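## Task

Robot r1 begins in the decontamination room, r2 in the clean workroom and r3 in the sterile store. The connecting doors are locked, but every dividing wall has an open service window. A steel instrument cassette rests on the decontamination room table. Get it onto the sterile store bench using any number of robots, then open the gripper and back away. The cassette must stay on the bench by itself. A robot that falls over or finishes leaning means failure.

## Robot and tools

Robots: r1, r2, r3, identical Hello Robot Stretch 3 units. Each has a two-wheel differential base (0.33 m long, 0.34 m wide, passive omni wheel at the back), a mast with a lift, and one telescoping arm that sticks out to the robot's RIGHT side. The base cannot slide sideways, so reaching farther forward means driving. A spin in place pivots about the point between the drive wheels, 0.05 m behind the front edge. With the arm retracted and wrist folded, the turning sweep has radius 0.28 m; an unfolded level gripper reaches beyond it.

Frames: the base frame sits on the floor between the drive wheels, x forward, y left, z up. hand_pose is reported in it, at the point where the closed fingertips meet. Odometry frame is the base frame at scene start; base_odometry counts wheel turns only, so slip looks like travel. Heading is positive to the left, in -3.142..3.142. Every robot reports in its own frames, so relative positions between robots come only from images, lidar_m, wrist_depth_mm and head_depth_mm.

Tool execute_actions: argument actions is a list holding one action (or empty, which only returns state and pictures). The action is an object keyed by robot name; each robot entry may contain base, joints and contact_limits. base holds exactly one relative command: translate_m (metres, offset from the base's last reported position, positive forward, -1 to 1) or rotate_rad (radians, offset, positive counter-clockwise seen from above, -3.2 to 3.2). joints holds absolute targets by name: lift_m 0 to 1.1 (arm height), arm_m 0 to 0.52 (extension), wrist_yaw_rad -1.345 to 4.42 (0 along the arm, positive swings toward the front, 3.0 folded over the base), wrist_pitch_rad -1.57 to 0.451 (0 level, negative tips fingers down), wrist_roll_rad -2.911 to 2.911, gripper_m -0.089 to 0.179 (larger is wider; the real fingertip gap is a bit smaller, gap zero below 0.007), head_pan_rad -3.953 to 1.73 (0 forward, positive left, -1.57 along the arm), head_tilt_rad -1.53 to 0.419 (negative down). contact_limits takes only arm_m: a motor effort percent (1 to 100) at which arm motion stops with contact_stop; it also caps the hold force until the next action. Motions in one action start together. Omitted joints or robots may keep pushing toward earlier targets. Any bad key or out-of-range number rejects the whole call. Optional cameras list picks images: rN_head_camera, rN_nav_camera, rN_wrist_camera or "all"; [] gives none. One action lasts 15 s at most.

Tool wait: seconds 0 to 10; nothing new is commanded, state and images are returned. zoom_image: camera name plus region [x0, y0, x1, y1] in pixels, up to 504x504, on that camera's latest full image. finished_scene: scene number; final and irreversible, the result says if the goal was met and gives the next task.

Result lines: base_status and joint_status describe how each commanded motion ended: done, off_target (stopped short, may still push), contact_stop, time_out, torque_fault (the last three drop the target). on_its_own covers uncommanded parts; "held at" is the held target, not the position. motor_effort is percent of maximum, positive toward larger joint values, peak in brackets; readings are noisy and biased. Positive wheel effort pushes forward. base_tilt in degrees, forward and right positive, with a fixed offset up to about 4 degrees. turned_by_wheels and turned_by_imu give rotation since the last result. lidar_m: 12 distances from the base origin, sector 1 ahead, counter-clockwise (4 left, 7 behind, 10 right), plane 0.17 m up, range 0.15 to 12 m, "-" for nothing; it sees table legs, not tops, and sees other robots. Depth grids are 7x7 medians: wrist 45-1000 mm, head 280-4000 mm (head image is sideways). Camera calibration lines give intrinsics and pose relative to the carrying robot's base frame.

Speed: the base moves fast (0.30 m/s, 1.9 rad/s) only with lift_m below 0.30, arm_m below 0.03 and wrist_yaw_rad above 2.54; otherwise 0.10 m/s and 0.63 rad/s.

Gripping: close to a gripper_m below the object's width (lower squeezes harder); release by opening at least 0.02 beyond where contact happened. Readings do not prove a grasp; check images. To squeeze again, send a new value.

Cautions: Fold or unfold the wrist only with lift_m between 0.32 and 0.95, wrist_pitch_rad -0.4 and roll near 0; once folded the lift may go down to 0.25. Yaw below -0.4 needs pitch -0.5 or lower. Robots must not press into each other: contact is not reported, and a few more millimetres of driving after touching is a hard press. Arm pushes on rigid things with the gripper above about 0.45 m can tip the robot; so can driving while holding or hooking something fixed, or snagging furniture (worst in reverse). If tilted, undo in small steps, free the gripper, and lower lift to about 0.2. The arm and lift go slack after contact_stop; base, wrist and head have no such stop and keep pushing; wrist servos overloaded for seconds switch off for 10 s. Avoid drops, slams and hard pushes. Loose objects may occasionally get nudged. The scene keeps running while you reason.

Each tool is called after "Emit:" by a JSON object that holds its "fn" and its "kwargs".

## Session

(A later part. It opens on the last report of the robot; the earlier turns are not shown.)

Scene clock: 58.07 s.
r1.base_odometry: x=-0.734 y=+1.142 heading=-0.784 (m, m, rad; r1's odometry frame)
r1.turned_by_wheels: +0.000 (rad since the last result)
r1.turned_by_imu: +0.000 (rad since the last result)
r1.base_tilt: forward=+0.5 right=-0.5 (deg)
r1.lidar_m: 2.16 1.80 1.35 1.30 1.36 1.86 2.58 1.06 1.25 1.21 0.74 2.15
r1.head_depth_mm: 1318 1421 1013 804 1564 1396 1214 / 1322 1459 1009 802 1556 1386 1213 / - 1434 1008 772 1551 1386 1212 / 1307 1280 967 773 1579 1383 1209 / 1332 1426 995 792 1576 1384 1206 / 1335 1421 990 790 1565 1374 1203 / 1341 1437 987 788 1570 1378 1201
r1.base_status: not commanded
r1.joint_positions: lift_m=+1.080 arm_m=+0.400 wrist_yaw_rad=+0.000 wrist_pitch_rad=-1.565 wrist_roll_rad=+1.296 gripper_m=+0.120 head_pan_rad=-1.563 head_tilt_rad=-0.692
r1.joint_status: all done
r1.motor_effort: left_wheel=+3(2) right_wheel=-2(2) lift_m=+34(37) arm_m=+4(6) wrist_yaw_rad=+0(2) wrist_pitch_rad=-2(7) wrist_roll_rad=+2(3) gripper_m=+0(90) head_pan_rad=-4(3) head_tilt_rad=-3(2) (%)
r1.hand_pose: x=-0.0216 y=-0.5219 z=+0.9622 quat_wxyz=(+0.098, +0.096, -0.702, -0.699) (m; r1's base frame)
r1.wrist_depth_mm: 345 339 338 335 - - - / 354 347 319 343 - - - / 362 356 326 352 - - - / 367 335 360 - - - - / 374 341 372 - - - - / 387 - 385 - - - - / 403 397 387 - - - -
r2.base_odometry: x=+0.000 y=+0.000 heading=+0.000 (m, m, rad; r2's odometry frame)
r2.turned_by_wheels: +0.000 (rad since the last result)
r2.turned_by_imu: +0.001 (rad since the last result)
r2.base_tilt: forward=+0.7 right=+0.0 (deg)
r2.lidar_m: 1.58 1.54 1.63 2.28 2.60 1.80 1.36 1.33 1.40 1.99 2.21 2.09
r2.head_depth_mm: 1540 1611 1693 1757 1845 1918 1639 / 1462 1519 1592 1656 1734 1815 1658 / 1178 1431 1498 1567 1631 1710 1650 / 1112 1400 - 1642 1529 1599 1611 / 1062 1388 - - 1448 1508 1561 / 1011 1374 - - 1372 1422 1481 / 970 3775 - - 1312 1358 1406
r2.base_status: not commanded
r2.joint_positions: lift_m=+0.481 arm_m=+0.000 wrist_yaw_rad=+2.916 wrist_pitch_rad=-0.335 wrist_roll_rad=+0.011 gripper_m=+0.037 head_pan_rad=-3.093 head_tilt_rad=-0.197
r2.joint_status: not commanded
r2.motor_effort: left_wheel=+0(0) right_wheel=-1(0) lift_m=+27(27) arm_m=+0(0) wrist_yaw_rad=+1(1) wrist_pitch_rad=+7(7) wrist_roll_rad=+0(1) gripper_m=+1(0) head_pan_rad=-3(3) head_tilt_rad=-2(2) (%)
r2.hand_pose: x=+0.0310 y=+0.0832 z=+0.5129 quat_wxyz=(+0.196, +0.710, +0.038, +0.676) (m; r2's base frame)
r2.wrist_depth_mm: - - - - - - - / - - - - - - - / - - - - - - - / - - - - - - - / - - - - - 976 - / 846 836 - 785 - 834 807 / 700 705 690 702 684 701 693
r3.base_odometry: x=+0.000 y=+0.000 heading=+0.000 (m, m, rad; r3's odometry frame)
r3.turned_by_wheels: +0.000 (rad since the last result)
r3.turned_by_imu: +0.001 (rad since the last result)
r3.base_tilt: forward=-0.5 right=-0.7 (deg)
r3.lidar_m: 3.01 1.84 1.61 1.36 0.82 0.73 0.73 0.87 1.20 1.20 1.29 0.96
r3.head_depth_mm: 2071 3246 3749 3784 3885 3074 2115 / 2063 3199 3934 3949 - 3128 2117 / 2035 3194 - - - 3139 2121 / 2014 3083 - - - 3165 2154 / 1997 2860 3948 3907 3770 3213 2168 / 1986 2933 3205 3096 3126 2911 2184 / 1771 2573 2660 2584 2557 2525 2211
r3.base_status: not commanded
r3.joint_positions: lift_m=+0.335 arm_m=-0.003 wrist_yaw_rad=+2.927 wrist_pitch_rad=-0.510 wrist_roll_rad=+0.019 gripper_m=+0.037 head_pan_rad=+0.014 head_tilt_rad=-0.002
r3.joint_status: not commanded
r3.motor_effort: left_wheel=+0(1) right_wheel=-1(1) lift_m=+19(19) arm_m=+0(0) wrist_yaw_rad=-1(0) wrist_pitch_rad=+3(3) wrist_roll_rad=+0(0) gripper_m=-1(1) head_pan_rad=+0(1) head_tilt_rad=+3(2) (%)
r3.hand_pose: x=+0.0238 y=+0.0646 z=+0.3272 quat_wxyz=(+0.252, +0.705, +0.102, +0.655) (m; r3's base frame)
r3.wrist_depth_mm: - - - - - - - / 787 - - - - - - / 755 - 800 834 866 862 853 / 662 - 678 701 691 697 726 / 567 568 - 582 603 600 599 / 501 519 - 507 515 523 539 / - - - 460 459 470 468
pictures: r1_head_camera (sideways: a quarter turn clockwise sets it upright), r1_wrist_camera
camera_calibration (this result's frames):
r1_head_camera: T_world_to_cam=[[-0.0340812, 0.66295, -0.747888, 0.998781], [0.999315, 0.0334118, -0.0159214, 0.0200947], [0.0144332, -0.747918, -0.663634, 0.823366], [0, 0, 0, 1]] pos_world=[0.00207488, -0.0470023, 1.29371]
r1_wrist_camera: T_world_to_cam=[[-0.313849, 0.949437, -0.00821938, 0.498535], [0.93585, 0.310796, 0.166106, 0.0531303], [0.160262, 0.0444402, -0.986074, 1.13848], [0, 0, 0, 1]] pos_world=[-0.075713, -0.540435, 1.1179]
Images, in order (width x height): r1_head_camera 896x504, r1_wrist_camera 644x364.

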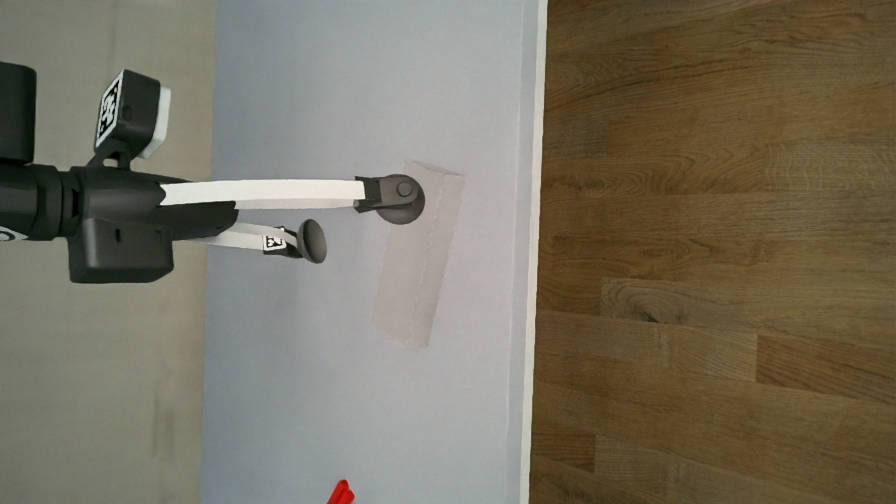

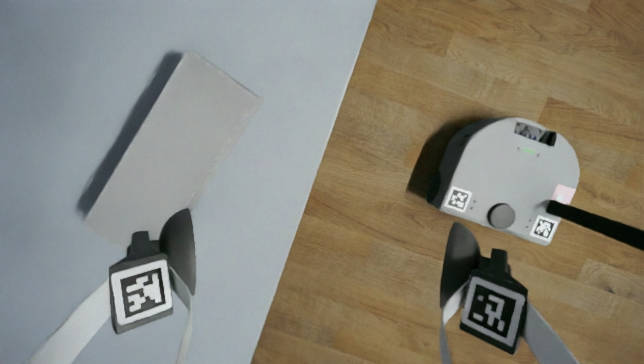

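Emit:
{"fn": "execute_actions", "kwargs": {"actions": [{"r1":{"joints":{"wrist_pitch_rad":-1.4,"wrist_roll_rad":1.85,"arm_m":0.52,"lift_m":1.0}}}], "cameras": ["r1_head_camera","r1_wrist_camera"]}}

Scene clock: 63.03 s.
r1.base_odometry: x=-0.734 y=+1.142 heading=-0.784 (m, m, rad; r1's odometry frame)
r1.turned_by_wheels: +0.000 (rad since the last result)
r1.turned_by_imu: +0.000 (rad since the last result)
r1.base_tilt: forward=+0.4 right=-0.4 (deg)
r1.lidar_m: 2.16 1.80 1.35 1.30 1.36 1.87 2.58 1.06 1.25 1.21 0.74 2.15
r1.head_depth_mm: - 1433 1014 802 1563 1400 1220 / 1345 1422 1010 803 1558 1389 1214 / - 1349 1004 776 1552 1391 1212 / 1333 1285 1001 774 1578 1380 1209 / 1330 1418 999 792 1572 1383 1211 / 1338 1428 992 789 1576 1375 1205 / 1337 1431 988 787 1568 1370 1198
r1.base_status: not commanded
r1.joint_positions: lift_m=+1.000 arm_m=+0.520 wrist_yaw_rad=+0.000 wrist_pitch_rad=-1.399 wrist_roll_rad=+1.845 gripper_m=+0.120 head_pan_rad=-1.563 head_tilt_rad=-0.692
r1.joint_status: all done
r1.motor_effort: left_wheel=+3(2) right_wheel=-2(2) lift_m=+28(29) arm_m=+4(4) wrist_yaw_rad=+0(0) wrist_pitch_rad=-1(1) wrist_roll_rad=+2(4) gripper_m=+0(0) head_pan_rad=-3(3) head_tilt_rad=-3(3) (%)
r1.hand_pose: x=-0.0215 y=-0.6843 z=+0.8822 quat_wxyz=(-0.104, -0.088, -0.758, -0.638) (m; r1's base frame)
r1.wrist_depth_mm: 294 286 265 253 243 236 847 / 309 292 278 264 251 243 898 / 318 303 287 241 231 249 911 / 329 314 298 248 240 253 940 / 345 331 305 259 248 258 928 / 360 - 319 267 258 264 948 / 376 351 332 309 287 287 -
r2.base_odometry: x=+0.000 y=+0.000 heading=+0.000 (m, m, rad; r2's odometry frame)
r2.turned_by_wheels: +0.000 (rad since the last result)
r2.turned_by_imu: +0.000 (rad since the last result)
r2.base_tilt: forward=+0.9 right=+0.0 (deg)
r2.lidar_m: 1.58 1.54 1.62 2.28 2.60 1.81 1.37 1.34 1.41 1.99 2.20 2.09
r2.head_depth_mm: 1534 1612 1680 1757 1848 1914 1628 / 1467 1530 1581 1659 1740 1824 1644 / 1174 1426 1499 1556 1633 1693 1653 / 1116 1402 - 1657 1524 1603 1618 / 1061 1389 - - 1443 1516 1558 / 1007 1380 - - 1378 1423 1482 / 968 3779 - - 1307 1353 1409
r2.base_status: not commanded
r2.joint_positions: lift_m=+0.481 arm_m=+0.000 wrist_yaw_rad=+2.916 wrist_pitch_rad=-0.335 wrist_roll_rad=+0.011 gripper_m=+0.037 head_pan_rad=-3.093 head_tilt_rad=-0.197
r2.joint_status: not commanded
r2.motor_effort: left_wheel=+0(0) right_wheel=-1(1) lift_m=+27(27) arm_m=+0(0) wrist_yaw_rad=+0(1) wrist_pitch_rad=+7(7) wrist_roll_rad=+1(0) gripper_m=+0(1) head_pan_rad=-3(3) head_tilt_rad=-2(1) (%)
r2.hand_pose: x=+0.0310 y=+0.0832 z=+0.5129 quat_wxyz=(+0.196, +0.710, +0.038, +0.676) (m; r2's base frame)
r2.wrist_depth_mm: - - - - - - - / - - - - - - - / - - - - - - - / - - - - - - - / - - - 993 - - - / 848 838 - 784 - 801 825 / 713 683 699 712 673 701 692
r3.base_odometry: x=+0.000 y=+0.000 heading=+0.000 (m, m, rad; r3's odometry frame)
r3.turned_by_wheels: +0.000 (rad since the last result)
r3.turned_by_imu: +0.001 (rad since the last result)
r3.base_tilt: forward=-0.4 right=-0.7 (deg)
r3.lidar_m: 3.03 1.83 1.61 1.35 0.82 0.73 0.73 0.87 1.20 1.20 1.29 0.97
r3.head_depth_mm: 2048 3211 3792 3832 3819 3029 2092 / 2036 3163 3895 3917 - 3126 2110 / 2034 3137 - - - 3090 2127 / 2026 3088 - - - 3167 2164 / 1990 2848 3978 3859 3875 3220 2166 / 1991 2952 3169 3142 3067 2907 2174 / 1784 2584 2648 2609 2557 2511 2210
r3.base_status: not commanded
r3.joint_positions: lift_m=+0.335 arm_m=-0.003 wrist_yaw_rad=+2.927 wrist_pitch_rad=-0.510 wrist_roll_rad=+0.019 gripper_m=+0.037 head_pan_rad=+0.014 head_tilt_rad=-0.002
r3.joint_status: not commanded
r3.motor_effort: left_wheel=-1(1) right_wheel=+0(0) lift_m=+19(19) arm_m=+0(0) wrist_yaw_rad=+1(0) wrist_pitch_rad=+3(3) wrist_roll_rad=+0(0) gripper_m=-1(1) head_pan_rad=+0(1) head_tilt_rad=+2(2) (%)
r3.hand_pose: x=+0.0238 y=+0.0646 z=+0.3272 quat_wxyz=(+0.252, +0.705, +0.102, +0.655) (m; r3's base frame)
r3.wrist_depth_mm: - - - - - - - / 781 - - - - - - / 764 - 802 807 832 861 851 / 674 - 677 680 699 721 718 / 565 582 - 576 596 601 604 / 496 514 - 512 516 520 527 / - - - 458 457 464 470
pictures: r1_head_camera (sideways: a quarter turn clockwise sets it upright), r1_wrist_camera
camera_calibration (this result's frames):
r1_head_camera: T_world_to_cam=[[-0.034081, 0.662952, -0.747886, 0.998778], [0.999315, 0.0334116, -0.0159214, 0.0200946], [0.014433, -0.747916, -0.663636, 0.823369], [0, 0, 0, 1]] pos_world=[0.00207487, -0.0470022, 1.29371]
r1_wrist_camera: T_world_to_cam=[[0.228088, 0.95892, -0.168666, 0.811777], [0.959968, -0.192556, 0.203428, -0.260072], [0.162594, -0.208313, -0.964453, 0.874813], [0, 0, 0, 1]] pos_world=[-0.0777346, -0.646272, 1.03354]
Images, in order (width x height): r1_head_camera 896x504, r1_wrist_camera 644x364.

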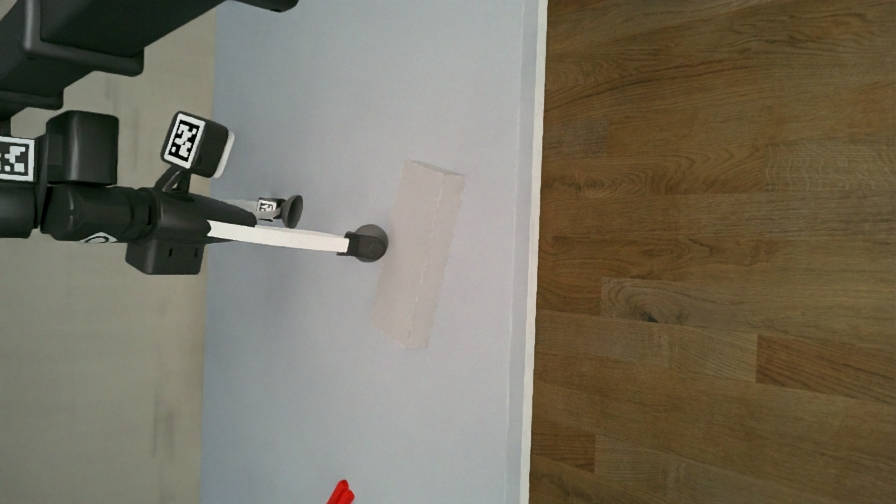

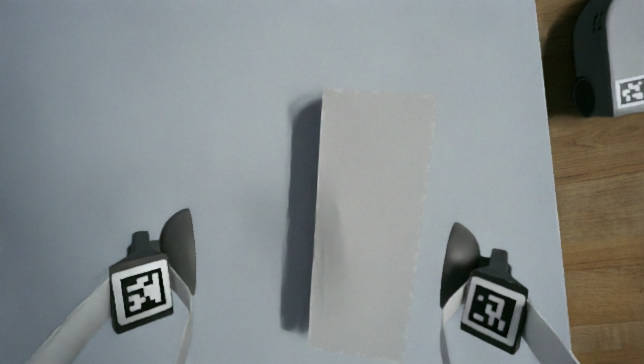

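Emit:
{"fn": "execute_actions", "kwargs": {"actions": [{"r1":{"joints":{"arm_m":0.5,"gripper_m":0.16,"lift_m":0.905}}}], "cameras": []}}

Emit:
{"fn": "execute_actions", "kwargs": {"actions": [{"r1":{"joints":{"gripper_m":0.03}}}], "cameras": []}}

Emit:
{"fn": "execute_actions", "kwargs": {"actions": [{"r1":{"joints":{"lift_m":1.08,"arm_m":0.0}}}], "cameras": ["r1_head_camera"]}}

Scene clock: 69.53 s.
r1.base_odometry: x=-0.734 y=+1.142 heading=-0.784 (m, m, rad; r1's odometry frame)
r1.turned_by_wheels: +0.000 (rad since the last result)
r1.turned_by_imu: +0.000 (rad since the last result)
r1.base_tilt: forward=+0.4 right=-0.5 (deg)
r1.lidar_m: 2.16 1.80 1.35 1.30 1.36 1.87 2.57 1.06 1.25 1.21 0.74 2.15
r1.head_depth_mm: 1312 1441 - - 1553 1397 1216 / 1306 - 973 801 1561 1388 1212 / 1304 - 955 775 1546 1389 1214 / 1327 1417 965 775 1584 1388 1208 / 1335 1424 994 791 1571 1383 1204 / 1336 1430 993 789 1572 1378 1208 / 1336 1429 988 787 1559 1370 1197
r1.base_status: not commanded
r1.joint_positions: lift_m=+0.905 arm_m=+0.500 wrist_yaw_rad=+0.000 wrist_pitch_rad=-1.399 wrist_roll_rad=+1.845 gripper_m=+0.160 head_pan_rad=-1.563 head_tilt_rad=-0.692
r1.joint_status: all done
r1.motor_effort: left_wheel=+3(2) right_wheel=-2(2) lift_m=+28(29) arm_m=-4(6) wrist_yaw_rad=+0(0) wrist_pitch_rad=+0(0) wrist_roll_rad=+2(2) gripper_m=+0(90) head_pan_rad=-4(4) head_tilt_rad=-3(3) (%)
r1.hand_pose: x=-0.0215 y=-0.6649 z=+0.7872 quat_wxyz=(-0.104, -0.088, -0.758, -0.638) (m; r1's base frame)
r1.wrist_depth_mm: 191 184 175 166 159 153 148 / 198 189 179 170 162 157 151 / 207 197 184 145 142 161 158 / 213 202 192 149 168 166 799 / 222 210 197 154 174 170 167 / - 217 205 159 182 178 831 / 242 229 212 165 189 182 882
r2.base_odometry: x=+0.000 y=+0.000 heading=+0.000 (m, m, rad; r2's odometry frame)
r2.turned_by_wheels: +0.000 (rad since the last result)
r2.turned_by_imu: +0.000 (rad since the last result)
r2.base_tilt: forward=+0.8 right=+0.0 (deg)
r2.lidar_m: 1.58 1.54 1.63 2.28 2.60 1.81 1.37 1.33 1.40 1.99 2.21 2.09
r2.head_depth_mm: 1543 1615 1687 1758 1849 1921 1640 / 1462 1521 1588 1667 1747 1812 1654 / 1177 1429 1505 1560 1630 1708 1649 / 1113 1402 - 1652 1524 1596 1604 / 1062 1383 - - 1447 1513 1560 / 1013 1367 - - 1370 1430 1483 / 967 3784 - - 1306 1363 1402
r2.base_status: not commanded
r2.joint_positions: lift_m=+0.481 arm_m=+0.000 wrist_yaw_rad=+2.916 wrist_pitch_rad=-0.335 wrist_roll_rad=+0.011 gripper_m=+0.037 head_pan_rad=-3.093 head_tilt_rad=-0.197
r2.joint_status: not commanded
r2.motor_effort: left_wheel=-1(0) right_wheel=-1(0) lift_m=+27(28) arm_m=+0(0) wrist_yaw_rad=+1(1) wrist_pitch_rad=+7(7) wrist_roll_rad=+0(0) gripper_m=+1(0) head_pan_rad=-3(3) head_tilt_rad=-2(2) (%)
r2.hand_pose: x=+0.0310 y=+0.0832 z=+0.5129 quat_wxyz=(+0.196, +0.710, +0.038, +0.676) (m; r2's base frame)
r2.wrist_depth_mm: - - - - - - - / - - - - - - - / - - - - - - - / - - - - - - - / - - - 982 - - 992 / 832 824 - 808 - 814 823 / 686 695 706 698 705 690 701
r3.base_odometry: x=+0.000 y=+0.000 heading=+0.000 (m, m, rad; r3's odometry frame)
r3.turned_by_wheels: +0.000 (rad since the last result)
r3.turned_by_imu: +0.001 (rad since the last result)
r3.base_tilt: forward=-0.4 right=-0.6 (deg)
r3.lidar_m: 3.03 1.84 1.61 1.36 0.82 0.73 0.73 0.87 1.20 1.20 1.29 0.96
r3.head_depth_mm: 2059 3234 3818 3771 3890 3019 2102 / 2060 3214 3861 3923 3929 3107 2122 / 2033 3154 - - - 3148 2143 / 2021 3106 - - - 3130 2146 / 1995 2885 - 3888 3866 3197 2167 / 1966 2937 3198 3099 3055 2904 2206 / 1777 2587 2652 2608 2566 2510 2191
r3.base_status: not commanded
r3.joint_positions: lift_m=+0.335 arm_m=-0.003 wrist_yaw_rad=+2.927 wrist_pitch_rad=-0.510 wrist_roll_rad=+0.019 gripper_m=+0.037 head_pan_rad=+0.014 head_tilt_rad=-0.002
r3.joint_status: not commanded
r3.motor_effort: left_wheel=+1(1) right_wheel=-1(1) lift_m=+19(19) arm_m=+0(0) wrist_yaw_rad=+1(1) wrist_pitch_rad=+3(3) wrist_roll_rad=+0(0) gripper_m=-1(1) head_pan_rad=+0(0) head_tilt_rad=+3(2) (%)
r3.hand_pose: x=+0.0238 y=+0.0646 z=+0.3272 quat_wxyz=(+0.252, +0.705, +0.102, +0.655) (m; r3's base frame)
r3.wrist_depth_mm: - - - - - - - / 789 - - - - - - / 757 - 811 846 839 851 903 / 665 - 672 696 699 716 734 / 571 565 - 589 585 606 607 / 490 514 - 520 519 521 536 / - - - 456 464 466 470
pictures: none
No camera images: the call's "cameras" was empty. Leave "cameras" out to get every camera's image.

Scene clock: 71.33 s.
r1.base_odometry: x=-0.734 y=+1.142 heading=-0.784 (m, m, rad; r1's odometry frame)
r1.turned_by_wheels: +0.000 (rad since the last result)
r1.turned_by_imu: +0.000 (rad since the last result)
r1.base_tilt: forward=+0.4 right=-0.5 (deg)
r1.lidar_m: 2.16 1.80 1.35 1.30 1.35 1.87 2.58 1.06 1.25 1.21 0.74 2.15
r1.head_depth_mm: 1316 1432 - - 1554 1398 1218 / 1302 - 974 802 1560 1393 1214 / 1307 - 972 777 1549 1388 1209 / 1327 1427 967 776 1593 1384 1210 / 1336 1427 996 793 1582 1379 1201 / 1338 1429 993 789 1575 1381 1200 / 1343 1425 987 788 1565 1372 1200
r1.base_status: not commanded
r1.joint_positions: lift_m=+0.905 arm_m=+0.500 wrist_yaw_rad=+0.000 wrist_pitch_rad=-1.398 wrist_roll_rad=+1.845 gripper_m=+0.031 head_pan_rad=-1.563 head_tilt_rad=-0.692
r1.joint_status: all done
r1.motor_effort: left_wheel=+2(2) right_wheel=-2(2) lift_m=+28(28) arm_m=-3(4) wrist_yaw_rad=-1(0) wrist_pitch_rad=-1(0) wrist_roll_rad=+2(2) gripper_m=-21(99) head_pan_rad=-4(3) head_tilt_rad=-3(3) (%)
r1.hand_pose: x=-0.0215 y=-0.6651 z=+0.7872 quat_wxyz=(-0.104, -0.088, -0.758, -0.638) (m; r1's base frame)
r1.wrist_depth_mm: 193 185 175 167 159 152 148 / 201 190 180 170 162 157 151 / 207 199 186 143 163 161 158 / 217 204 192 149 169 167 795 / 225 212 162 153 150 171 166 / 234 222 166 159 152 175 172 / 243 227 211 164 190 181 176
r2.base_odometry: x=+0.000 y=+0.000 heading=+0.000 (m, m, rad; r2's odometry frame)
r2.turned_by_wheels: +0.000 (rad since the last result)
r2.turned_by_imu: +0.000 (rad since the last result)
r2.base_tilt: forward=+0.9 right=+0.1 (deg)
r2.lidar_m: 1.58 1.54 1.62 2.28 2.59 1.80 1.37 1.33 1.40 1.99 2.21 2.09
r2.head_depth_mm: 1556 1615 1683 1759 1844 1923 1641 / 1463 1519 1577 1653 1728 1815 1638 / 1176 1431 1496 1564 1635 1707 1658 / 1111 1407 - 1653 1524 1608 1607 / 1059 1391 - - 1445 1512 1559 / 1010 1380 - - 1367 1431 1482 / 968 3777 - - 1311 1362 1406
r2.base_status: not commanded
r2.joint_positions: lift_m=+0.481 arm_m=+0.000 wrist_yaw_rad=+2.916 wrist_pitch_rad=-0.335 wrist_roll_rad=+0.011 gripper_m=+0.037 head_pan_rad=-3.093 head_tilt_rad=-0.197
r2.joint_status: not commanded
r2.motor_effort: left_wheel=+0(0) right_wheel=-1(0) lift_m=+27(27) arm_m=+0(0) wrist_yaw_rad=+1(1) wrist_pitch_rad=+7(8) wrist_roll_rad=+0(0) gripper_m=+0(1) head_pan_rad=-3(3) head_tilt_rad=-2(2) (%)
r2.hand_pose: x=+0.0310 y=+0.0832 z=+0.5129 quat_wxyz=(+0.196, +0.710, +0.038, +0.676) (m; r2's base frame)
r2.wrist_depth_mm: - - - - - - - / - - - - - - - / - - - - - - - / - - - - - - - / - - - - - 996 - / 837 836 - 802 - 822 811 / 712 699 689 688 692 670 689
r3.base_odometry: x=+0.000 y=+0.000 heading=+0.000 (m, m, rad; r3's odometry frame)
r3.turned_by_wheels: +0.000 (rad since the last result)
r3.turned_by_imu: +0.000 (rad since the last result)
r3.base_tilt: forward=-0.4 right=-0.8 (deg)
r3.lidar_m: 3.02 1.83 1.60 1.36 0.82 0.73 0.73 0.87 1.20 1.20 1.30 0.96
r3.head_depth_mm: 2060 3191 3837 3831 3798 3070 2106 / 2029 3167 3881 3952 3978 3080 2145 / 2057 3162 - - - 3120 2121 / 2028 3163 - - - 3168 2162 / 1985 2873 - 3945 3843 3160 2186 / 1983 2972 3216 3126 3117 2961 2198 / 1776 2584 2608 2595 2568 2527 2231
r3.base_status: not commanded
r3.joint_positions: lift_m=+0.335 arm_m=-0.003 wrist_yaw_rad=+2.927 wrist_pitch_rad=-0.510 wrist_roll_rad=+0.019 gripper_m=+0.037 head_pan_rad=+0.014 head_tilt_rad=-0.002
r3.joint_status: not commanded
r3.motor_effort: left_wheel=-1(0) right_wheel=-1(1) lift_m=+19(19) arm_m=+0(0) wrist_yaw_rad=+0(1) wrist_pitch_rad=+3(4) wrist_roll_rad=+0(0) gripper_m=-1(1) head_pan_rad=+0(0) head_tilt_rad=+3(2) (%)
r3.hand_pose: x=+0.0238 y=+0.0646 z=+0.3272 quat_wxyz=(+0.252, +0.705, +0.102, +0.655) (m; r3's base frame)
r3.wrist_depth_mm: - - - - - - - / 759 - - - - - - / 754 - 822 823 858 859 875 / 655 - 671 688 699 715 712 / 565 561 - 585 595 598 603 / 496 514 - 514 521 522 537 / - - - 453 458 463 478
pictures: none
No camera images: the call's "cameras" was empty. Leave "cameras" out to get every camera's image.

Scene clock: 76.17 s.
r1.base_odometry: x=-0.734 y=+1.142 heading=-0.784 (m, m, rad; r1's odometry frame)
r1.turned_by_wheels: +0.000 (rad since the last result)
r1.turned_by_imu: +0.000 (rad since the last result)
r1.base_tilt: forward=+0.5 right=-0.5 (deg)
r1.lidar_m: 2.16 1.81 1.35 1.30 1.35 1.87 2.58 1.06 1.25 1.21 0.74 2.14
r1.head_depth_mm: - - - - - - 1214 / - - - - - - 1210 / - - - - - - 1176 / 1334 1287 1038 790 - - 1231 / 1335 1422 996 795 - 1327 1210 / 1337 1422 996 790 1576 1347 1202 / 1337 1430 987 790 1567 1380 1202
r1.base_status: not commanded
r1.joint_positions: lift_m=+1.080 arm_m=+0.001 wrist_yaw_rad=+0.000 wrist_pitch_rad=-1.397 wrist_roll_rad=+1.846 gripper_m=+0.030 head_pan_rad=-1.563 head_tilt_rad=-0.692
r1.joint_status: all done
joint sent to its limit — the command would take r1.arm_m past its lower limit, so that joint was sent only as far as its limit.
r1.motor_effort: left_wheel=+3(3) right_wheel=-2(2) lift_m=+35(37) arm_m=-4(4) wrist_yaw_rad=-1(0) wrist_pitch_rad=-1(10) wrist_roll_rad=+2(2) gripper_m=+0(21) head_pan_rad=-3(4) head_tilt_rad=-3(3) (%)
r1.hand_pose: x=-0.0215 y=-0.1666 z=+0.9620 quat_wxyz=(-0.104, -0.088, -0.758, -0.637) (m; r1's base frame)
r1.wrist_depth_mm: - - - - - 951 928 / 485 - - - - 965 955 / 429 - - - - - 961 / 438 - - - - - - / 456 - - - - - - / 464 - - - - - - / 486 480 - - - - -
r2.base_odometry: x=+0.000 y=+0.000 heading=+0.000 (m, m, rad; r2's odometry frame)
r2.turned_by_wheels: +0.000 (rad since the last result)
r2.turned_by_imu: +0.000 (rad since the last result)
r2.base_tilt: forward=+0.6 right=+0.1 (deg)
r2.lidar_m: 1.58 1.54 1.63 2.28 2.60 1.80 1.37 1.33 1.40 1.99 2.21 2.09
r2.head_depth_mm: 1543 1627 1687 1768 1846 1914 1646 / 1459 1525 1592 1659 1733 1816 1642 / 1175 1433 1489 1557 1628 1705 1640 / 1118 1399 - 1653 1520 1590 1609 / 1059 1382 - - 1440 1503 1549 / 1010 1373 - - 1382 1425 1480 / 964 3883 - - 1303 1348 1405
r2.base_status: not commanded
r2.joint_positions: lift_m=+0.481 arm_m=+0.000 wrist_yaw_rad=+2.916 wrist_pitch_rad=-0.335 wrist_roll_rad=+0.011 gripper_m=+0.037 head_pan_rad=-3.093 head_tilt_rad=-0.197
r2.joint_status: not commanded
r2.motor_effort: left_wheel=+0(0) right_wheel=-1(1) lift_m=+27(27) arm_m=+0(0) wrist_yaw_rad=+1(1) wrist_pitch_rad=+8(7) wrist_roll_rad=+0(0) gripper_m=+0(0) head_pan_rad=-3(3) head_tilt_rad=-1(1) (%)
r2.hand_pose: x=+0.0310 y=+0.0832 z=+0.5129 quat_wxyz=(+0.196, +0.710, +0.038, +0.676) (m; r2's base frame)
r2.wrist_depth_mm: - - - - - - - / - - - - - - - / - - - - - - - / - - - - - - - / - - - - - 988 987 / 858 846 - 799 - 819 812 / 694 715 695 698 686 694 684
r3.base_odometry: x=+0.000 y=+0.000 heading=+0.000 (m, m, rad; r3's odometry frame)
r3.turned_by_wheels: +0.000 (rad since the last result)
r3.turned_by_imu: +0.001 (rad since the last result)
r3.base_tilt: forward=-0.4 right=-0.7 (deg)
r3.lidar_m: 3.03 1.83 1.61 1.36 0.82 0.73 0.73 0.87 1.20 1.20 1.29 0.97
r3.head_depth_mm: 2054 3205 3771 3829 3858 3100 2090 / 2065 3171 3925 3896 3995 3098 2124 / 2018 3145 - - - 3102 2128 / 2009 3107 - - - 3141 2166 / 2000 2840 3919 3936 3860 3213 2163 / 1983 2945 3199 3117 3027 2938 2199 / 1787 2559 2610 2587 2583 2554 2192
r3.base_status: not commanded
r3.joint_positions: lift_m=+0.335 arm_m=-0.003 wrist_yaw_rad=+2.927 wrist_pitch_rad=-0.510 wrist_roll_rad=+0.019 gripper_m=+0.037 head_pan_rad=+0.014 head_tilt_rad=-0.002
r3.joint_status: not commanded
r3.motor_effort: left_wheel=+0(0) right_wheel=-1(1) lift_m=+19(19) arm_m=+0(0) wrist_yaw_rad=+1(1) wrist_pitch_rad=+3(3) wrist_roll_rad=+0(0) gripper_m=-1(1) head_pan_rad=+0(1) head_tilt_rad=+2(3) (%)
r3.hand_pose: x=+0.0238 y=+0.0646 z=+0.3272 quat_wxyz=(+0.252, +0.705, +0.102, +0.655) (m; r3's base frame)
r3.wrist_depth_mm: - - - - - - - / 775 - - - - - - / 760 - 824 822 866 860 884 / 659 - 691 682 682 707 720 / 561 572 - 589 599 606 612 / 498 514 - 508 523 532 538 / - - - 457 462 466 469
pictures: r1_head_camera (sideways: a quarter turn clockwise sets it upright)
camera_calibration (this result's frames):
r1_head_camera: T_world_to_cam=[[-0.0340814, 0.662997, -0.747846, 0.998726], [0.999315, 0.0334126, -0.0159198, 0.0200926], [0.0144327, -0.747876, -0.663681, 0.823427], [0, 0, 0, 1]] pos_world=[0.00207487, -0.0470018, 1.29371]
Images, in order (width x height): r1_head_camera 896x504.

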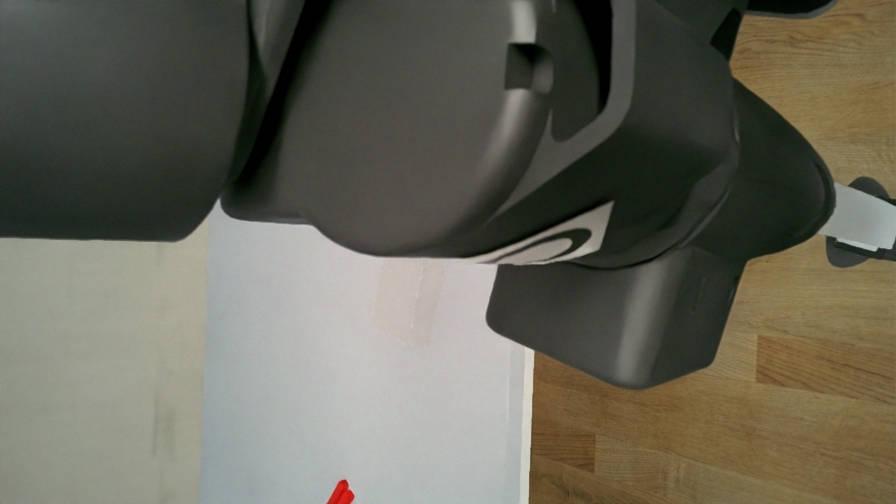

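Slipped. Go lower and squeeze harder.

Emit:
{"fn": "execute_actions", "kwargs": {"actions": [{"r1":{"joints":{"arm_m":0.5,"gripper_m":0.16,"lift_m":0.96}}}], "cameras": []}}

Emit:
{"fn": "execute_actions", "kwargs": {"actions": [{"r1":{"joints":{"lift_m":0.885}}}], "cameras": []}}

Emit:
{"fn": "execute_actions", "kwargs": {"actions": [{"r1":{"joints":{"gripper_m":-0.02}}}], "cameras": []}}

Emit:
{"fn": "execute_actions", "kwargs": {"actions": [{"r1":{"joints":{"lift_m":1.0}}}], "cameras": ["r1_head_camera"]}}

Scene clock: 84.70 s.
r1.base_odometry: x=-0.734 y=+1.142 heading=-0.784 (m, m, rad; r1's odometry frame)
r1.turned_by_wheels: +0.000 (rad since the last result)
r1.turned_by_imu: +0.000 (rad since the last result)
r1.base_tilt: forward=+0.4 right=-0.5 (deg)
r1.lidar_m: 2.16 1.81 1.35 1.30 1.36 1.87 2.58 1.06 1.25 1.21 0.74 2.15
r1.head_depth_mm: 1283 - 978 792 1559 1399 1213 / - 1468 1008 800 1560 1394 1214 / - - 968 777 1554 1393 1210 / 1318 1443 1003 774 1587 1384 1207 / 1336 1421 996 791 1582 1381 1206 / 1338 1432 994 790 1573 1381 1205 / 1340 1430 990 787 1569 1377 1198
r1.base_status: not commanded
r1.joint_positions: lift_m=+0.960 arm_m=+0.500 wrist_yaw_rad=+0.000 wrist_pitch_rad=-1.397 wrist_roll_rad=+1.846 gripper_m=+0.160 head_pan_rad=-1.563 head_tilt_rad=-0.692
r1.joint_status: all done
r1.motor_effort: left_wheel=+3(2) right_wheel=-1(2) lift_m=+28(31) arm_m=+3(6) wrist_yaw_rad=+0(0) wrist_pitch_rad=-1(1) wrist_roll_rad=+1(2) gripper_m=+0(88) head_pan_rad=-3(3) head_tilt_rad=-3(3) (%)
r1.hand_pose: x=-0.0215 y=-0.6649 z=+0.8422 quat_wxyz=(-0.105, -0.089, -0.758, -0.637) (m; r1's base frame)
r1.wrist_depth_mm: 253 241 228 217 211 202 846 / 261 252 238 224 213 205 846 / 271 258 245 200 217 213 876 / 279 265 254 207 223 219 910 / 292 275 260 214 232 223 941 / - 283 271 220 239 234 921 / 323 300 281 230 249 239 951
r2.base_odometry: x=+0.000 y=+0.000 heading=+0.000 (m, m, rad; r2's odometry frame)
r2.turned_by_wheels: +0.000 (rad since the last result)
r2.turned_by_imu: +0.001 (rad since the last result)
r2.base_tilt: forward=+0.8 right=+0.0 (deg)
r2.lidar_m: 1.58 1.54 1.62 2.28 2.60 1.80 1.37 1.33 1.41 1.99 2.21 2.10
r2.head_depth_mm: 1548 1615 1693 1773 1847 1920 1637 / 1457 1524 1593 1658 1730 1825 1651 / 1183 1431 1505 1567 1631 1712 1656 / 1117 1396 - 1639 1530 1611 1616 / 1062 1394 - - 1444 1514 1554 / 1012 1374 - - 1382 1444 1485 / 971 3840 - - 1311 1356 1410
r2.base_status: not commanded
r2.joint_positions: lift_m=+0.481 arm_m=+0.000 wrist_yaw_rad=+2.916 wrist_pitch_rad=-0.335 wrist_roll_rad=+0.011 gripper_m=+0.037 head_pan_rad=-3.093 head_tilt_rad=-0.197
r2.joint_status: not commanded
r2.motor_effort: left_wheel=+0(0) right_wheel=+0(0) lift_m=+27(28) arm_m=+0(0) wrist_yaw_rad=+0(0) wrist_pitch_rad=+7(7) wrist_roll_rad=+1(0) gripper_m=+0(0) head_pan_rad=-3(3) head_tilt_rad=-2(2) (%)
r2.hand_pose: x=+0.0310 y=+0.0832 z=+0.5129 quat_wxyz=(+0.196, +0.710, +0.038, +0.676) (m; r2's base frame)
r2.wrist_depth_mm: - - - - - - - / - - - - - - - / - - - - - - - / - - - - - - - / - - - - - - 993 / 838 847 - 823 - 833 817 / 707 704 698 704 676 706 702
r3.base_odometry: x=+0.000 y=+0.000 heading=+0.000 (m, m, rad; r3's odometry frame)
r3.turned_by_wheels: +0.000 (rad since the last result)
r3.turned_by_imu: +0.001 (rad since the last result)
r3.base_tilt: forward=-0.5 right=-0.6 (deg)
r3.lidar_m: 3.02 1.83 1.60 1.36 0.82 0.73 0.73 0.87 1.20 1.20 1.29 0.96
r3.head_depth_mm: 2050 3261 3759 3811 3867 3074 2081 / 2019 3245 3865 3876 3943 3104 2092 / 2023 3130 - - - 3116 2125 / 2022 3079 - - - 3124 2168 / 2009 2846 3978 3949 3798 3229 2182 / 1968 2913 3142 3060 3072 2961 2198 / 1785 2569 2607 2608 2593 2525 2199
r3.base_status: not commanded
r3.joint_positions: lift_m=+0.335 arm_m=-0.003 wrist_yaw_rad=+2.927 wrist_pitch_rad=-0.510 wrist_roll_rad=+0.019 gripper_m=+0.037 head_pan_rad=+0.014 head_tilt_rad=-0.002
r3.joint_status: not commanded
r3.motor_effort: left_wheel=+1(0) right_wheel=-1(2) lift_m=+19(19) arm_m=+0(0) wrist_yaw_rad=+0(1) wrist_pitch_rad=+4(3) wrist_roll_rad=+0(0) gripper_m=+0(1) head_pan_rad=+1(0) head_tilt_rad=+2(3) (%)
r3.hand_pose: x=+0.0238 y=+0.0646 z=+0.3272 quat_wxyz=(+0.252, +0.705, +0.102, +0.655) (m; r3's base frame)
r3.wrist_depth_mm: - - - - - - - / 799 - - - - - - / 749 - 805 819 839 865 878 / 658 - 687 681 688 711 708 / 566 562 - 577 591 598 613 / 496 508 - 518 523 517 533 / - - - 457 459 467 474
pictures: none
No camera images: the call's "cameras" was empty. Leave "cameras" out to get every camera's image.

Scene clock: 86.67 s.
r1.base_odometry: x=-0.734 y=+1.142 heading=-0.784 (m, m, rad; r1's odometry frame)
r1.turned_by_wheels: +0.000 (rad since the last result)
r1.turned_by_imu: +0.000 (rad since the last result)
r1.base_tilt: forward=+0.4 right=-0.5 (deg)
r1.lidar_m: 2.17 1.80 1.35 1.30 1.36 1.87 2.58 1.06 1.25 1.21 0.74 2.15
r1.head_depth_mm: 1320 1432 - - 1556 1397 1217 / 1313 - 971 803 1553 1387 1213 / 1304 - 935 776 1561 1391 1206 / 1330 1423 965 775 1581 1389 1207 / 1340 1426 997 792 1578 1380 1205 / 1336 1431 992 789 1571 1379 1202 / 1342 1426 989 787 1562 1371 1200
r1.base_status: not commanded
r1.joint_positions: lift_m=+0.900 arm_m=+0.500 wrist_yaw_rad=+0.000 wrist_pitch_rad=-1.404 wrist_roll_rad=+1.850 gripper_m=+0.160 head_pan_rad=-1.563 head_tilt_rad=-0.692
r1.joint_status: lift_m contact_stop (moved -0.060 of -0.075)
r1.on_its_own: lift_m is slack since a contact_stop, until your next command for it (your +0.885 is given up)
r1.motor_effort: left_wheel=+1(3) right_wheel=-1(1) lift_m=+30(32) arm_m=+2(3) wrist_yaw_rad=+0(0) wrist_pitch_rad=+1(8) wrist_roll_rad=+0(2) gripper_m=+0(2) head_pan_rad=-4(3) head_tilt_rad=-3(3) (%)
r1.hand_pose: x=-0.0215 y=-0.6632 z=+0.7823 quat_wxyz=(-0.106, -0.090, -0.756, -0.640) (m; r1's base frame)
r1.wrist_depth_mm: 186 178 170 162 155 149 144 / 195 185 174 164 158 153 147 / 202 192 148 140 161 157 479 / 208 197 152 145 167 161 159 / 216 204 158 150 173 165 163 / - 210 165 155 178 174 889 / 238 222 171 160 185 179 910
r2.base_odometry: x=+0.000 y=+0.000 heading=+0.000 (m, m, rad; r2's odometry frame)
r2.turned_by_wheels: +0.000 (rad since the last result)
r2.turned_by_imu: +0.000 (rad since the last result)
r2.base_tilt: forward=+0.8 right=+0.1 (deg)
r2.lidar_m: 1.59 1.54 1.62 2.28 2.60 1.81 1.36 1.33 1.40 1.99 2.21 2.09
r2.head_depth_mm: 1536 1623 1692 1752 1850 1922 1636 / 1458 1525 1592 1653 1751 1827 1642 / 1180 1427 1498 1563 1638 1712 1653 / 1117 1407 - 1648 1526 1602 1614 / 1060 1387 - - 1437 1514 1565 / 1009 1373 - - 1374 1434 1477 / 973 3821 - - 1308 1356 1408
r2.base_status: not commanded
r2.joint_positions: lift_m=+0.481 arm_m=+0.000 wrist_yaw_rad=+2.916 wrist_pitch_rad=-0.335 wrist_roll_rad=+0.011 gripper_m=+0.037 head_pan_rad=-3.093 head_tilt_rad=-0.197
r2.joint_status: not commanded
r2.motor_effort: left_wheel=+0(1) right_wheel=-1(1) lift_m=+27(27) arm_m=+0(0) wrist_yaw_rad=+0(1) wrist_pitch_rad=+7(7) wrist_roll_rad=+0(0) gripper_m=-1(0) head_pan_rad=-3(3) head_tilt_rad=-2(1) (%)
r2.hand_pose: x=+0.0310 y=+0.0832 z=+0.5129 quat_wxyz=(+0.196, +0.710, +0.038, +0.676) (m; r2's base frame)
r2.wrist_depth_mm: - - - - - - - / - - - - - - - / - - - - - - - / - - - - - - - / - - - - - - - / 819 833 - 821 - 801 830 / 699 700 695 686 693 714 692
r3.base_odometry: x=+0.000 y=+0.000 heading=+0.000 (m, m, rad; r3's odometry frame)
r3.turned_by_wheels: +0.000 (rad since the last result)
r3.turned_by_imu: +0.000 (rad since the last result)
r3.base_tilt: forward=-0.5 right=-0.8 (deg)
r3.lidar_m: 3.03 1.84 1.61 1.36 0.82 0.73 0.73 0.87 1.20 1.20 1.29 0.96
r3.head_depth_mm: 2087 3238 3729 3882 3879 3029 2099 / 2054 3195 3929 3877 - 3074 2115 / 2042 3160 - - - 3101 2140 / 2029 3121 - - - 3163 2160 / 1987 2855 3972 3986 3830 3221 2157 / 1973 2940 3154 3152 3102 2912 2179 / 1777 2560 2590 2597 2577 2536 2194
r3.base_status: not commanded
r3.joint_positions: lift_m=+0.335 arm_m=-0.003 wrist_yaw_rad=+2.927 wrist_pitch_rad=-0.510 wrist_roll_rad=+0.019 gripper_m=+0.037 head_pan_rad=+0.014 head_tilt_rad=-0.002
r3.joint_status: not commanded
r3.motor_effort: left_wheel=+0(1) right_wheel=-1(0) lift_m=+19(19) arm_m=+0(0) wrist_yaw_rad=+0(1) wrist_pitch_rad=+4(3) wrist_roll_rad=+0(0) gripper_m=-1(0) head_pan_rad=+0(0) head_tilt_rad=+2(2) (%)
r3.hand_pose: x=+0.0238 y=+0.0646 z=+0.3272 quat_wxyz=(+0.252, +0.705, +0.102, +0.655) (m; r3's base frame)
r3.wrist_depth_mm: - - - - - - - / 781 - - - - - - / 769 - 785 831 846 855 885 / 664 - 693 686 706 720 717 / 576 565 - 587 605 601 605 / 490 518 - 503 527 522 520 / - - - 457 462 468 475
pictures: none
No camera images: the call's "cameras" was empty. Leave "cameras" out to get every camera's image.

not run: a stop came earlier in this reply.

not run: a stop came earlier in this reply.

Emit:
{"fn": "execute_actions", "kwargs": {"actions": [{"r1":{"joints":{"gripper_m":-0.02,"lift_m":0.903}}}], "cameras": []}}

Emit:
{"fn": "execute_actions", "kwargs": {"actions": [{"r1":{"joints":{"lift_m":1.0}}}], "cameras": ["r1_head_camera"]}}

Scene clock: 91.10 s.
r1.base_odometry: x=-0.734 y=+1.142 heading=-0.784 (m, m, rad; r1's odometry frame)
r1.turned_by_wheels: +0.000 (rad since the last result)
r1.turned_by_imu: +0.000 (rad since the last result)
r1.base_tilt: forward=+0.4 right=-0.4 (deg)
r1.lidar_m: 2.16 1.80 1.35 1.30 1.36 1.87 2.57 1.06 1.25 1.21 0.74 2.15
r1.head_depth_mm: 1316 1432 - - 1578 1395 1218 / 1301 - 971 803 1553 1388 1215 / 1302 - 969 774 1545 1393 1212 / 1324 1416 965 774 1569 1388 1208 / 1327 1420 999 791 1575 1383 1203 / 1333 1431 993 792 1578 1370 1204 / 1337 1429 988 787 1570 1380 1200
r1.base_status: not commanded
r1.joint_positions: lift_m=+0.903 arm_m=+0.500 wrist_yaw_rad=+0.000 wrist_pitch_rad=-1.405 wrist_roll_rad=+1.850 gripper_m=-0.018 head_pan_rad=-1.563 head_tilt_rad=-0.692
r1.joint_status: all done
r1.motor_effort: left_wheel=+2(3) right_wheel=-1(5) lift_m=+29(33) arm_m=+2(2) wrist_yaw_rad=+0(0) wrist_pitch_rad=+2(20) wrist_roll_rad=+0(0) gripper_m=-43(100) head_pan_rad=-3(3) head_tilt_rad=-3(3) (%)
r1.hand_pose: x=-0.0215 y=-0.6630 z=+0.7851 quat_wxyz=(-0.106, -0.090, -0.756, -0.640) (m; r1's base frame)
r1.wrist_depth_mm: 190 182 173 164 157 151 148 / 197 187 178 169 162 155 152 / 204 194 182 141 137 160 472 / 213 201 189 146 168 165 832 / 220 210 159 151 146 169 855 / 228 219 163 156 149 173 170 / 239 226 210 162 189 179 177
r2.base_odometry: x=+0.000 y=+0.000 heading=+0.000 (m, m, rad; r2's odometry frame)
r2.turned_by_wheels: +0.000 (rad since the last result)
r2.turned_by_imu: +0.000 (rad since the last result)
r2.base_tilt: forward=+0.8 right=+0.0 (deg)
r2.lidar_m: 1.59 1.54 1.63 2.28 2.60 1.80 1.37 1.33 1.41 2.00 2.20 2.08
r2.head_depth_mm: 1547 1607 1687 1770 1845 1918 1637 / 1458 1521 1580 1661 1740 1818 1648 / 1176 1434 1503 1563 1632 1687 1659 / 1119 1403 - 1642 1531 1614 1617 / 1063 1394 - - 1442 1507 1551 / 1011 1381 - - 1373 1424 1476 / 965 3818 - - 1309 1354 1415
r2.base_status: not commanded
r2.joint_positions: lift_m=+0.481 arm_m=+0.000 wrist_yaw_rad=+2.916 wrist_pitch_rad=-0.335 wrist_roll_rad=+0.011 gripper_m=+0.037 head_pan_rad=-3.093 head_tilt_rad=-0.197
r2.joint_status: not commanded
r2.motor_effort: left_wheel=+0(0) right_wheel=-1(0) lift_m=+27(27) arm_m=+0(0) wrist_yaw_rad=+1(0) wrist_pitch_rad=+8(7) wrist_roll_rad=+0(0) gripper_m=+0(0) head_pan_rad=-3(3) head_tilt_rad=-2(1) (%)
r2.hand_pose: x=+0.0310 y=+0.0832 z=+0.5129 quat_wxyz=(+0.196, +0.710, +0.038, +0.676) (m; r2's base frame)
r2.wrist_depth_mm: - - - - - - - / - - - - - - - / - - - - - - - / - - - - - - - / - - - - - 963 983 / 842 821 - 812 - 835 792 / 691 714 685 713 708 691 685
r3.base_odometry: x=+0.000 y=+0.000 heading=+0.000 (m, m, rad; r3's odometry frame)
r3.turned_by_wheels: +0.000 (rad since the last result)
r3.turned_by_imu: +0.001 (rad since the last result)
r3.base_tilt: forward=-0.4 right=-0.8 (deg)
r3.lidar_m: 3.01 1.84 1.61 1.35 0.82 0.73 0.73 0.86 1.20 1.20 1.30 0.96
r3.head_depth_mm: 2069 3186 3834 3827 3846 3064 2091 / 2048 3161 3889 3932 3977 3074 2131 / 2030 3160 - - - 3113 2136 / 2002 3115 - - - 3224 2167 / 1998 2863 3979 3853 3860 3227 2175 / 1971 2946 3169 3087 3063 2961 2201 / 1783 2553 2646 2621 2571 2542 2191
r3.base_status: not commanded
r3.joint_positions: lift_m=+0.335 arm_m=-0.003 wrist_yaw_rad=+2.927 wrist_pitch_rad=-0.510 wrist_roll_rad=+0.019 gripper_m=+0.037 head_pan_rad=+0.014 head_tilt_rad=-0.002
r3.joint_status: not commanded
r3.motor_effort: left_wheel=+0(1) right_wheel=-1(1) lift_m=+19(19) arm_m=+0(0) wrist_yaw_rad=+0(1) wrist_pitch_rad=+4(3) wrist_roll_rad=+0(0) gripper_m=-1(0) head_pan_rad=+0(0) head_tilt_rad=+2(3) (%)
r3.hand_pose: x=+0.0238 y=+0.0646 z=+0.3272 quat_wxyz=(+0.252, +0.705, +0.102, +0.655) (m; r3's base frame)
r3.wrist_depth_mm: - - - - - - - / 795 - - - - - - / 762 - 820 822 824 875 860 / 654 - 672 689 689 700 717 / 572 571 - 596 601 599 605 / 496 517 - 510 525 523 531 / - - - 464 456 467 470
pictures: none
No camera images: the call's "cameras" was empty. Leave "cameras" out to get every camera's image.

Scene clock: 93.80 s.
r1.base_odometry: x=-0.734 y=+1.142 heading=-0.784 (m, m, rad; r1's odometry frame)
r1.turned_by_wheels: +0.000 (rad since the last result)
r1.turned_by_imu: +0.000 (rad since the last result)
r1.base_tilt: forward=+0.4 right=-0.5 (deg)
r1.lidar_m: 2.16 1.81 1.35 1.30 1.35 1.87 2.58 1.06 1.25 1.21 0.74 2.15
r1.head_depth_mm: - 1457 1010 804 1563 1394 1215 / 1337 1430 1010 799 1553 1386 1211 / - 1290 1003 796 1559 1391 1211 / 1325 1283 995 795 1575 1385 1208 / 1335 1431 990 790 1579 1379 1206 / 1338 1428 991 790 1564 1378 1205 / 1339 1433 987 787 1570 1374 1195
r1.base_status: not commanded
r1.joint_positions: lift_m=+1.000 arm_m=+0.500 wrist_yaw_rad=+0.000 wrist_pitch_rad=-1.400 wrist_roll_rad=+1.850 gripper_m=-0.016 head_pan_rad=-1.563 head_tilt_rad=-0.693
r1.joint_status: all done
r1.motor_effort: left_wheel=+2(4) right_wheel=-1(2) lift_m=+34(37) arm_m=+2(2) wrist_yaw_rad=+0(1) wrist_pitch_rad=+0(6) wrist_roll_rad=+0(0) gripper_m=-9(43) head_pan_rad=-3(4) head_tilt_rad=-3(3) (%)
r1.hand_pose: x=-0.0215 y=-0.6644 z=+0.8819 quat_wxyz=(-0.106, -0.090, -0.757, -0.638) (m; r1's base frame)
r1.wrist_depth_mm: 293 283 266 256 245 862 - / 307 293 278 261 251 246 - / 316 299 283 243 260 252 872 / 332 314 298 250 266 260 949 / 345 327 307 260 276 269 926 / 355 339 321 - 285 273 995 / 371 351 330 275 291 282 -
r2.base_odometry: x=+0.000 y=+0.000 heading=+0.000 (m, m, rad; r2's odometry frame)
r2.turned_by_wheels: +0.000 (rad since the last result)
r2.turned_by_imu: +0.000 (rad since the last result)
r2.base_tilt: forward=+0.8 right=+0.1 (deg)
r2.lidar_m: 1.58 1.54 1.62 2.28 2.60 1.80 1.37 1.33 1.40 1.99 2.21 2.09
r2.head_depth_mm: 1549 1620 1684 1758 1845 1936 1640 / 1460 1518 1587 1663 1727 1816 1646 / 1170 1433 1497 1562 1634 1701 1646 / 1117 1406 - 1650 1519 1592 1592 / 1059 1386 - - 1440 1505 1555 / 1010 1366 - - 1376 1423 1484 / 965 3801 - - 1303 1356 1407
r2.base_status: not commanded
r2.joint_positions: lift_m=+0.481 arm_m=+0.000 wrist_yaw_rad=+2.916 wrist_pitch_rad=-0.335 wrist_roll_rad=+0.011 gripper_m=+0.037 head_pan_rad=-3.093 head_tilt_rad=-0.197
r2.joint_status: not commanded
r2.motor_effort: left_wheel=+0(1) right_wheel=+0(0) lift_m=+26(28) arm_m=+0(0) wrist_yaw_rad=+0(1) wrist_pitch_rad=+8(7) wrist_roll_rad=+0(0) gripper_m=+0(1) head_pan_rad=-3(3) head_tilt_rad=-2(2) (%)
r2.hand_pose: x=+0.0310 y=+0.0832 z=+0.5129 quat_wxyz=(+0.196, +0.710, +0.038, +0.676) (m; r2's base frame)
r2.wrist_depth_mm: - - - - - - - / - - - - - - - / - - - - - - - / - - - - - - - / - - - - - 995 - / 840 836 - 799 - 794 809 / 704 688 696 683 686 681 684
r3.base_odometry: x=+0.000 y=+0.000 heading=+0.000 (m, m, rad; r3's odometry frame)
r3.turned_by_wheels: +0.000 (rad since the last result)
r3.turned_by_imu: +0.000 (rad since the last result)
r3.base_tilt: forward=-0.4 right=-0.7 (deg)
r3.lidar_m: 3.04 1.83 1.61 1.36 0.82 0.73 0.73 0.87 1.20 1.20 1.30 0.96
r3.head_depth_mm: 2057 3259 3850 3832 3863 3082 2099 / 2067 3196 3976 3938 3917 3059 2134 / 2022 3125 - - - 3129 2140 / 2003 3065 - - - 3198 2162 / 1981 2885 - 3904 3853 3216 2158 / 2006 2982 3128 3145 3089 2903 2157 / 1786 2572 2640 2594 2546 2526 2205
r3.base_status: not commanded
r3.joint_positions: lift_m=+0.335 arm_m=-0.003 wrist_yaw_rad=+2.927 wrist_pitch_rad=-0.510 wrist_roll_rad=+0.019 gripper_m=+0.037 head_pan_rad=+0.014 head_tilt_rad=-0.002
r3.joint_status: not commanded
r3.motor_effort: left_wheel=+1(1) right_wheel=+0(0) lift_m=+19(19) arm_m=+0(0) wrist_yaw_rad=+1(0) wrist_pitch_rad=+3(3) wrist_roll_rad=+0(0) gripper_m=-1(1) head_pan_rad=+0(0) head_tilt_rad=+3(2) (%)
r3.hand_pose: x=+0.0238 y=+0.0646 z=+0.3272 quat_wxyz=(+0.252, +0.705, +0.102, +0.655) (m; r3's base frame)
r3.wrist_depth_mm: - - - - - - - / 772 - - - - - - / 749 - 806 832 844 851 863 / 655 - 672 674 699 709 709 / 561 573 - 584 597 610 619 / 499 511 - 519 523 521 527 / - - - 463 459 465 462
pictures: r1_head_camera (sideways: a quarter turn clockwise sets it upright)
camera_calibration (this result's frames):
r1_head_camera: T_world_to_cam=[[-0.0340852, 0.663557, -0.747349, 0.998078], [0.999315, 0.0334239, -0.0159004, 0.0200673], [0.0144285, -0.747379, -0.664242, 0.824156], [0, 0, 0, 1]] pos_world=[0.00207479, -0.0469956, 1.29367]
Images, in order (width x height): r1_head_camera 896x504.

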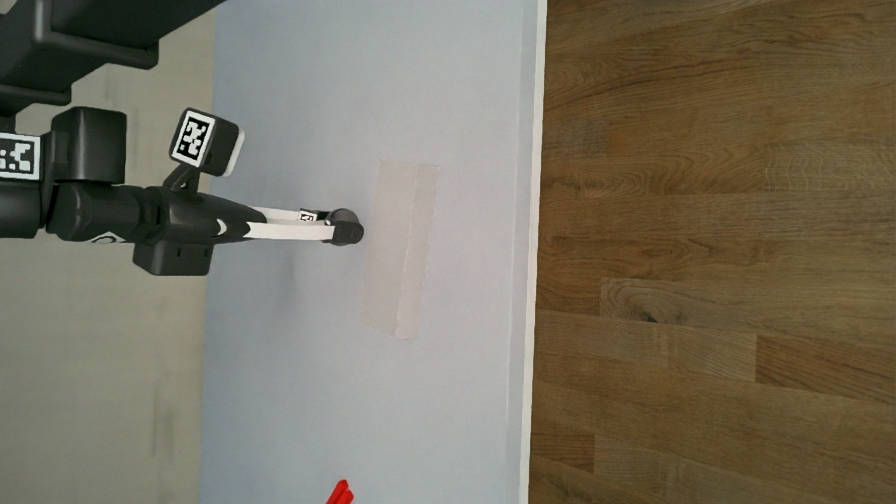

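Emit:
{"fn": "execute_actions", "kwargs": {"actions": [{"r1":{"joints":{"wrist_pitch_rad":-1.1,"wrist_roll_rad":0,"arm_m":0.52}}}], "cameras": []}}

Scene clock: 97.80 s.
r1.base_odometry: x=-0.734 y=+1.142 heading=-0.784 (m, m, rad; r1's odometry frame)
r1.turned_by_wheels: +0.000 (rad since the last result)
r1.turned_by_imu: +0.000 (rad since the last result)
r1.base_tilt: forward=+0.3 right=-0.4 (deg)
r1.lidar_m: 2.16 1.80 1.35 1.30 1.36 1.87 2.58 1.06 1.25 1.21 0.74 2.15
r1.head_depth_mm: - 1429 1014 803 1565 1398 1217 / 1340 1435 1008 802 1552 1391 1212 / - 1410 1003 795 1549 1391 1214 / 1325 1282 998 796 1595 1381 1207 / 1337 1422 992 792 1579 1379 1207 / 1337 1424 990 789 1573 1378 1203 / 1340 1433 985 785 1565 1374 1199
r1.base_status: not commanded
r1.joint_positions: lift_m=+1.000 arm_m=+0.520 wrist_yaw_rad=+0.000 wrist_pitch_rad=-1.108 wrist_roll_rad=+0.006 gripper_m=-0.016 head_pan_rad=-1.563 head_tilt_rad=-0.693
r1.joint_status: all done
r1.motor_effort: left_wheel=+2(1) right_wheel=-1(1) lift_m=+34(34) arm_m=+4(5) wrist_yaw_rad=+0(0) wrist_pitch_rad=+4(3) wrist_roll_rad=-3(3) gripper_m=-10(9) head_pan_rad=-3(4) head_tilt_rad=-3(3) (%)
r1.hand_pose: x=-0.0216 y=-0.7574 z=+0.8985 quat_wxyz=(+0.599, +0.371, -0.603, -0.374) (m; r1's base frame)
r1.wrist_depth_mm: 365 369 370 370 368 372 381 / 346 348 351 353 355 355 357 / 330 332 331 334 334 335 340 / 314 316 315 319 319 323 324 / 299 300 302 309 308 305 310 / 288 285 259 - 295 295 294 / 274 272 248 248 254 278 283
r2.base_odometry: x=+0.000 y=+0.000 heading=+0.000 (m, m, rad; r2's odometry frame)
r2.turned_by_wheels: +0.000 (rad since the last result)
r2.turned_by_imu: +0.000 (rad since the last result)
r2.base_tilt: forward=+0.6 right=+0.1 (deg)
r2.lidar_m: 1.58 1.54 1.62 2.28 2.59 1.80 1.37 1.33 1.41 2.00 2.21 2.09
r2.head_depth_mm: 1549 1613 1696 1776 1841 1938 1644 / 1466 1528 1592 1655 1737 1827 1651 / 1177 1424 1489 1550 1631 1718 1655 / 1120 1403 - 1650 1527 1609 1618 / 1060 1381 - - 1441 1513 1562 / 1011 1372 - - 1376 1424 1484 / 966 3833 - - 1310 1363 1408
r2.base_status: not commanded
r2.joint_positions: lift_m=+0.481 arm_m=+0.000 wrist_yaw_rad=+2.916 wrist_pitch_rad=-0.335 wrist_roll_rad=+0.011 gripper_m=+0.037 head_pan_rad=-3.093 head_tilt_rad=-0.197
r2.joint_status: not commanded
r2.motor_effort: left_wheel=+0(0) right_wheel=+0(0) lift_m=+27(28) arm_m=+0(0) wrist_yaw_rad=+0(1) wrist_pitch_rad=+8(7) wrist_roll_rad=+1(0) gripper_m=+0(0) head_pan_rad=-3(3) head_tilt_rad=-2(1) (%)
r2.hand_pose: x=+0.0310 y=+0.0832 z=+0.5129 quat_wxyz=(+0.196, +0.710, +0.038, +0.676) (m; r2's base frame)
r2.wrist_depth_mm: - - - - - - - / - - - - - - - / - - - - - - - / - - - - - - - / - - - - - - 999 / 845 816 - 821 - 822 840 / 701 690 707 690 685 688 688
r3.base_odometry: x=+0.000 y=+0.000 heading=+0.000 (m, m, rad; r3's odometry frame)
r3.turned_by_wheels: +0.000 (rad since the last result)
r3.turned_by_imu: +0.001 (rad since the last result)
r3.base_tilt: forward=-0.5 right=-0.7 (deg)
r3.lidar_m: 3.04 1.84 1.60 1.36 0.82 0.73 0.73 0.87 1.20 1.20 1.30 0.96
r3.head_depth_mm: 2023 3279 3799 3851 3821 3035 2083 / 2038 3152 3909 3927 3996 3077 2116 / 2032 3190 - - - 3151 2138 / 2011 3090 - - - 3147 2160 / 2000 2874 3972 3904 3908 3224 2181 / 1969 2932 3147 3101 3061 2917 2200 / 1762 2566 2628 2600 2571 2546 2219
r3.base_status: not commanded
r3.joint_positions: lift_m=+0.335 arm_m=-0.003 wrist_yaw_rad=+2.927 wrist_pitch_rad=-0.510 wrist_roll_rad=+0.019 gripper_m=+0.037 head_pan_rad=+0.014 head_tilt_rad=-0.002
r3.joint_status: not commanded
r3.motor_effort: left_wheel=+0(0) right_wheel=-1(1) lift_m=+19(19) arm_m=+0(0) wrist_yaw_rad=+0(1) wrist_pitch_rad=+3(4) wrist_roll_rad=+0(0) gripper_m=+0(1) head_pan_rad=+0(0) head_tilt_rad=+2(2) (%)
r3.hand_pose: x=+0.0238 y=+0.0646 z=+0.3272 quat_wxyz=(+0.252, +0.705, +0.102, +0.655) (m; r3's base frame)
r3.wrist_depth_mm: - - - - - - - / 768 - - - - - - / 762 - 786 827 837 850 881 / 654 - 677 678 707 695 723 / 570 559 - 595 602 593 615 / 498 514 - 515 531 523 529 / - - - 460 457 462 474
pictures: none
No camera images: the call's "cameras" was empty. Leave "cameras" out to get every camera's image.


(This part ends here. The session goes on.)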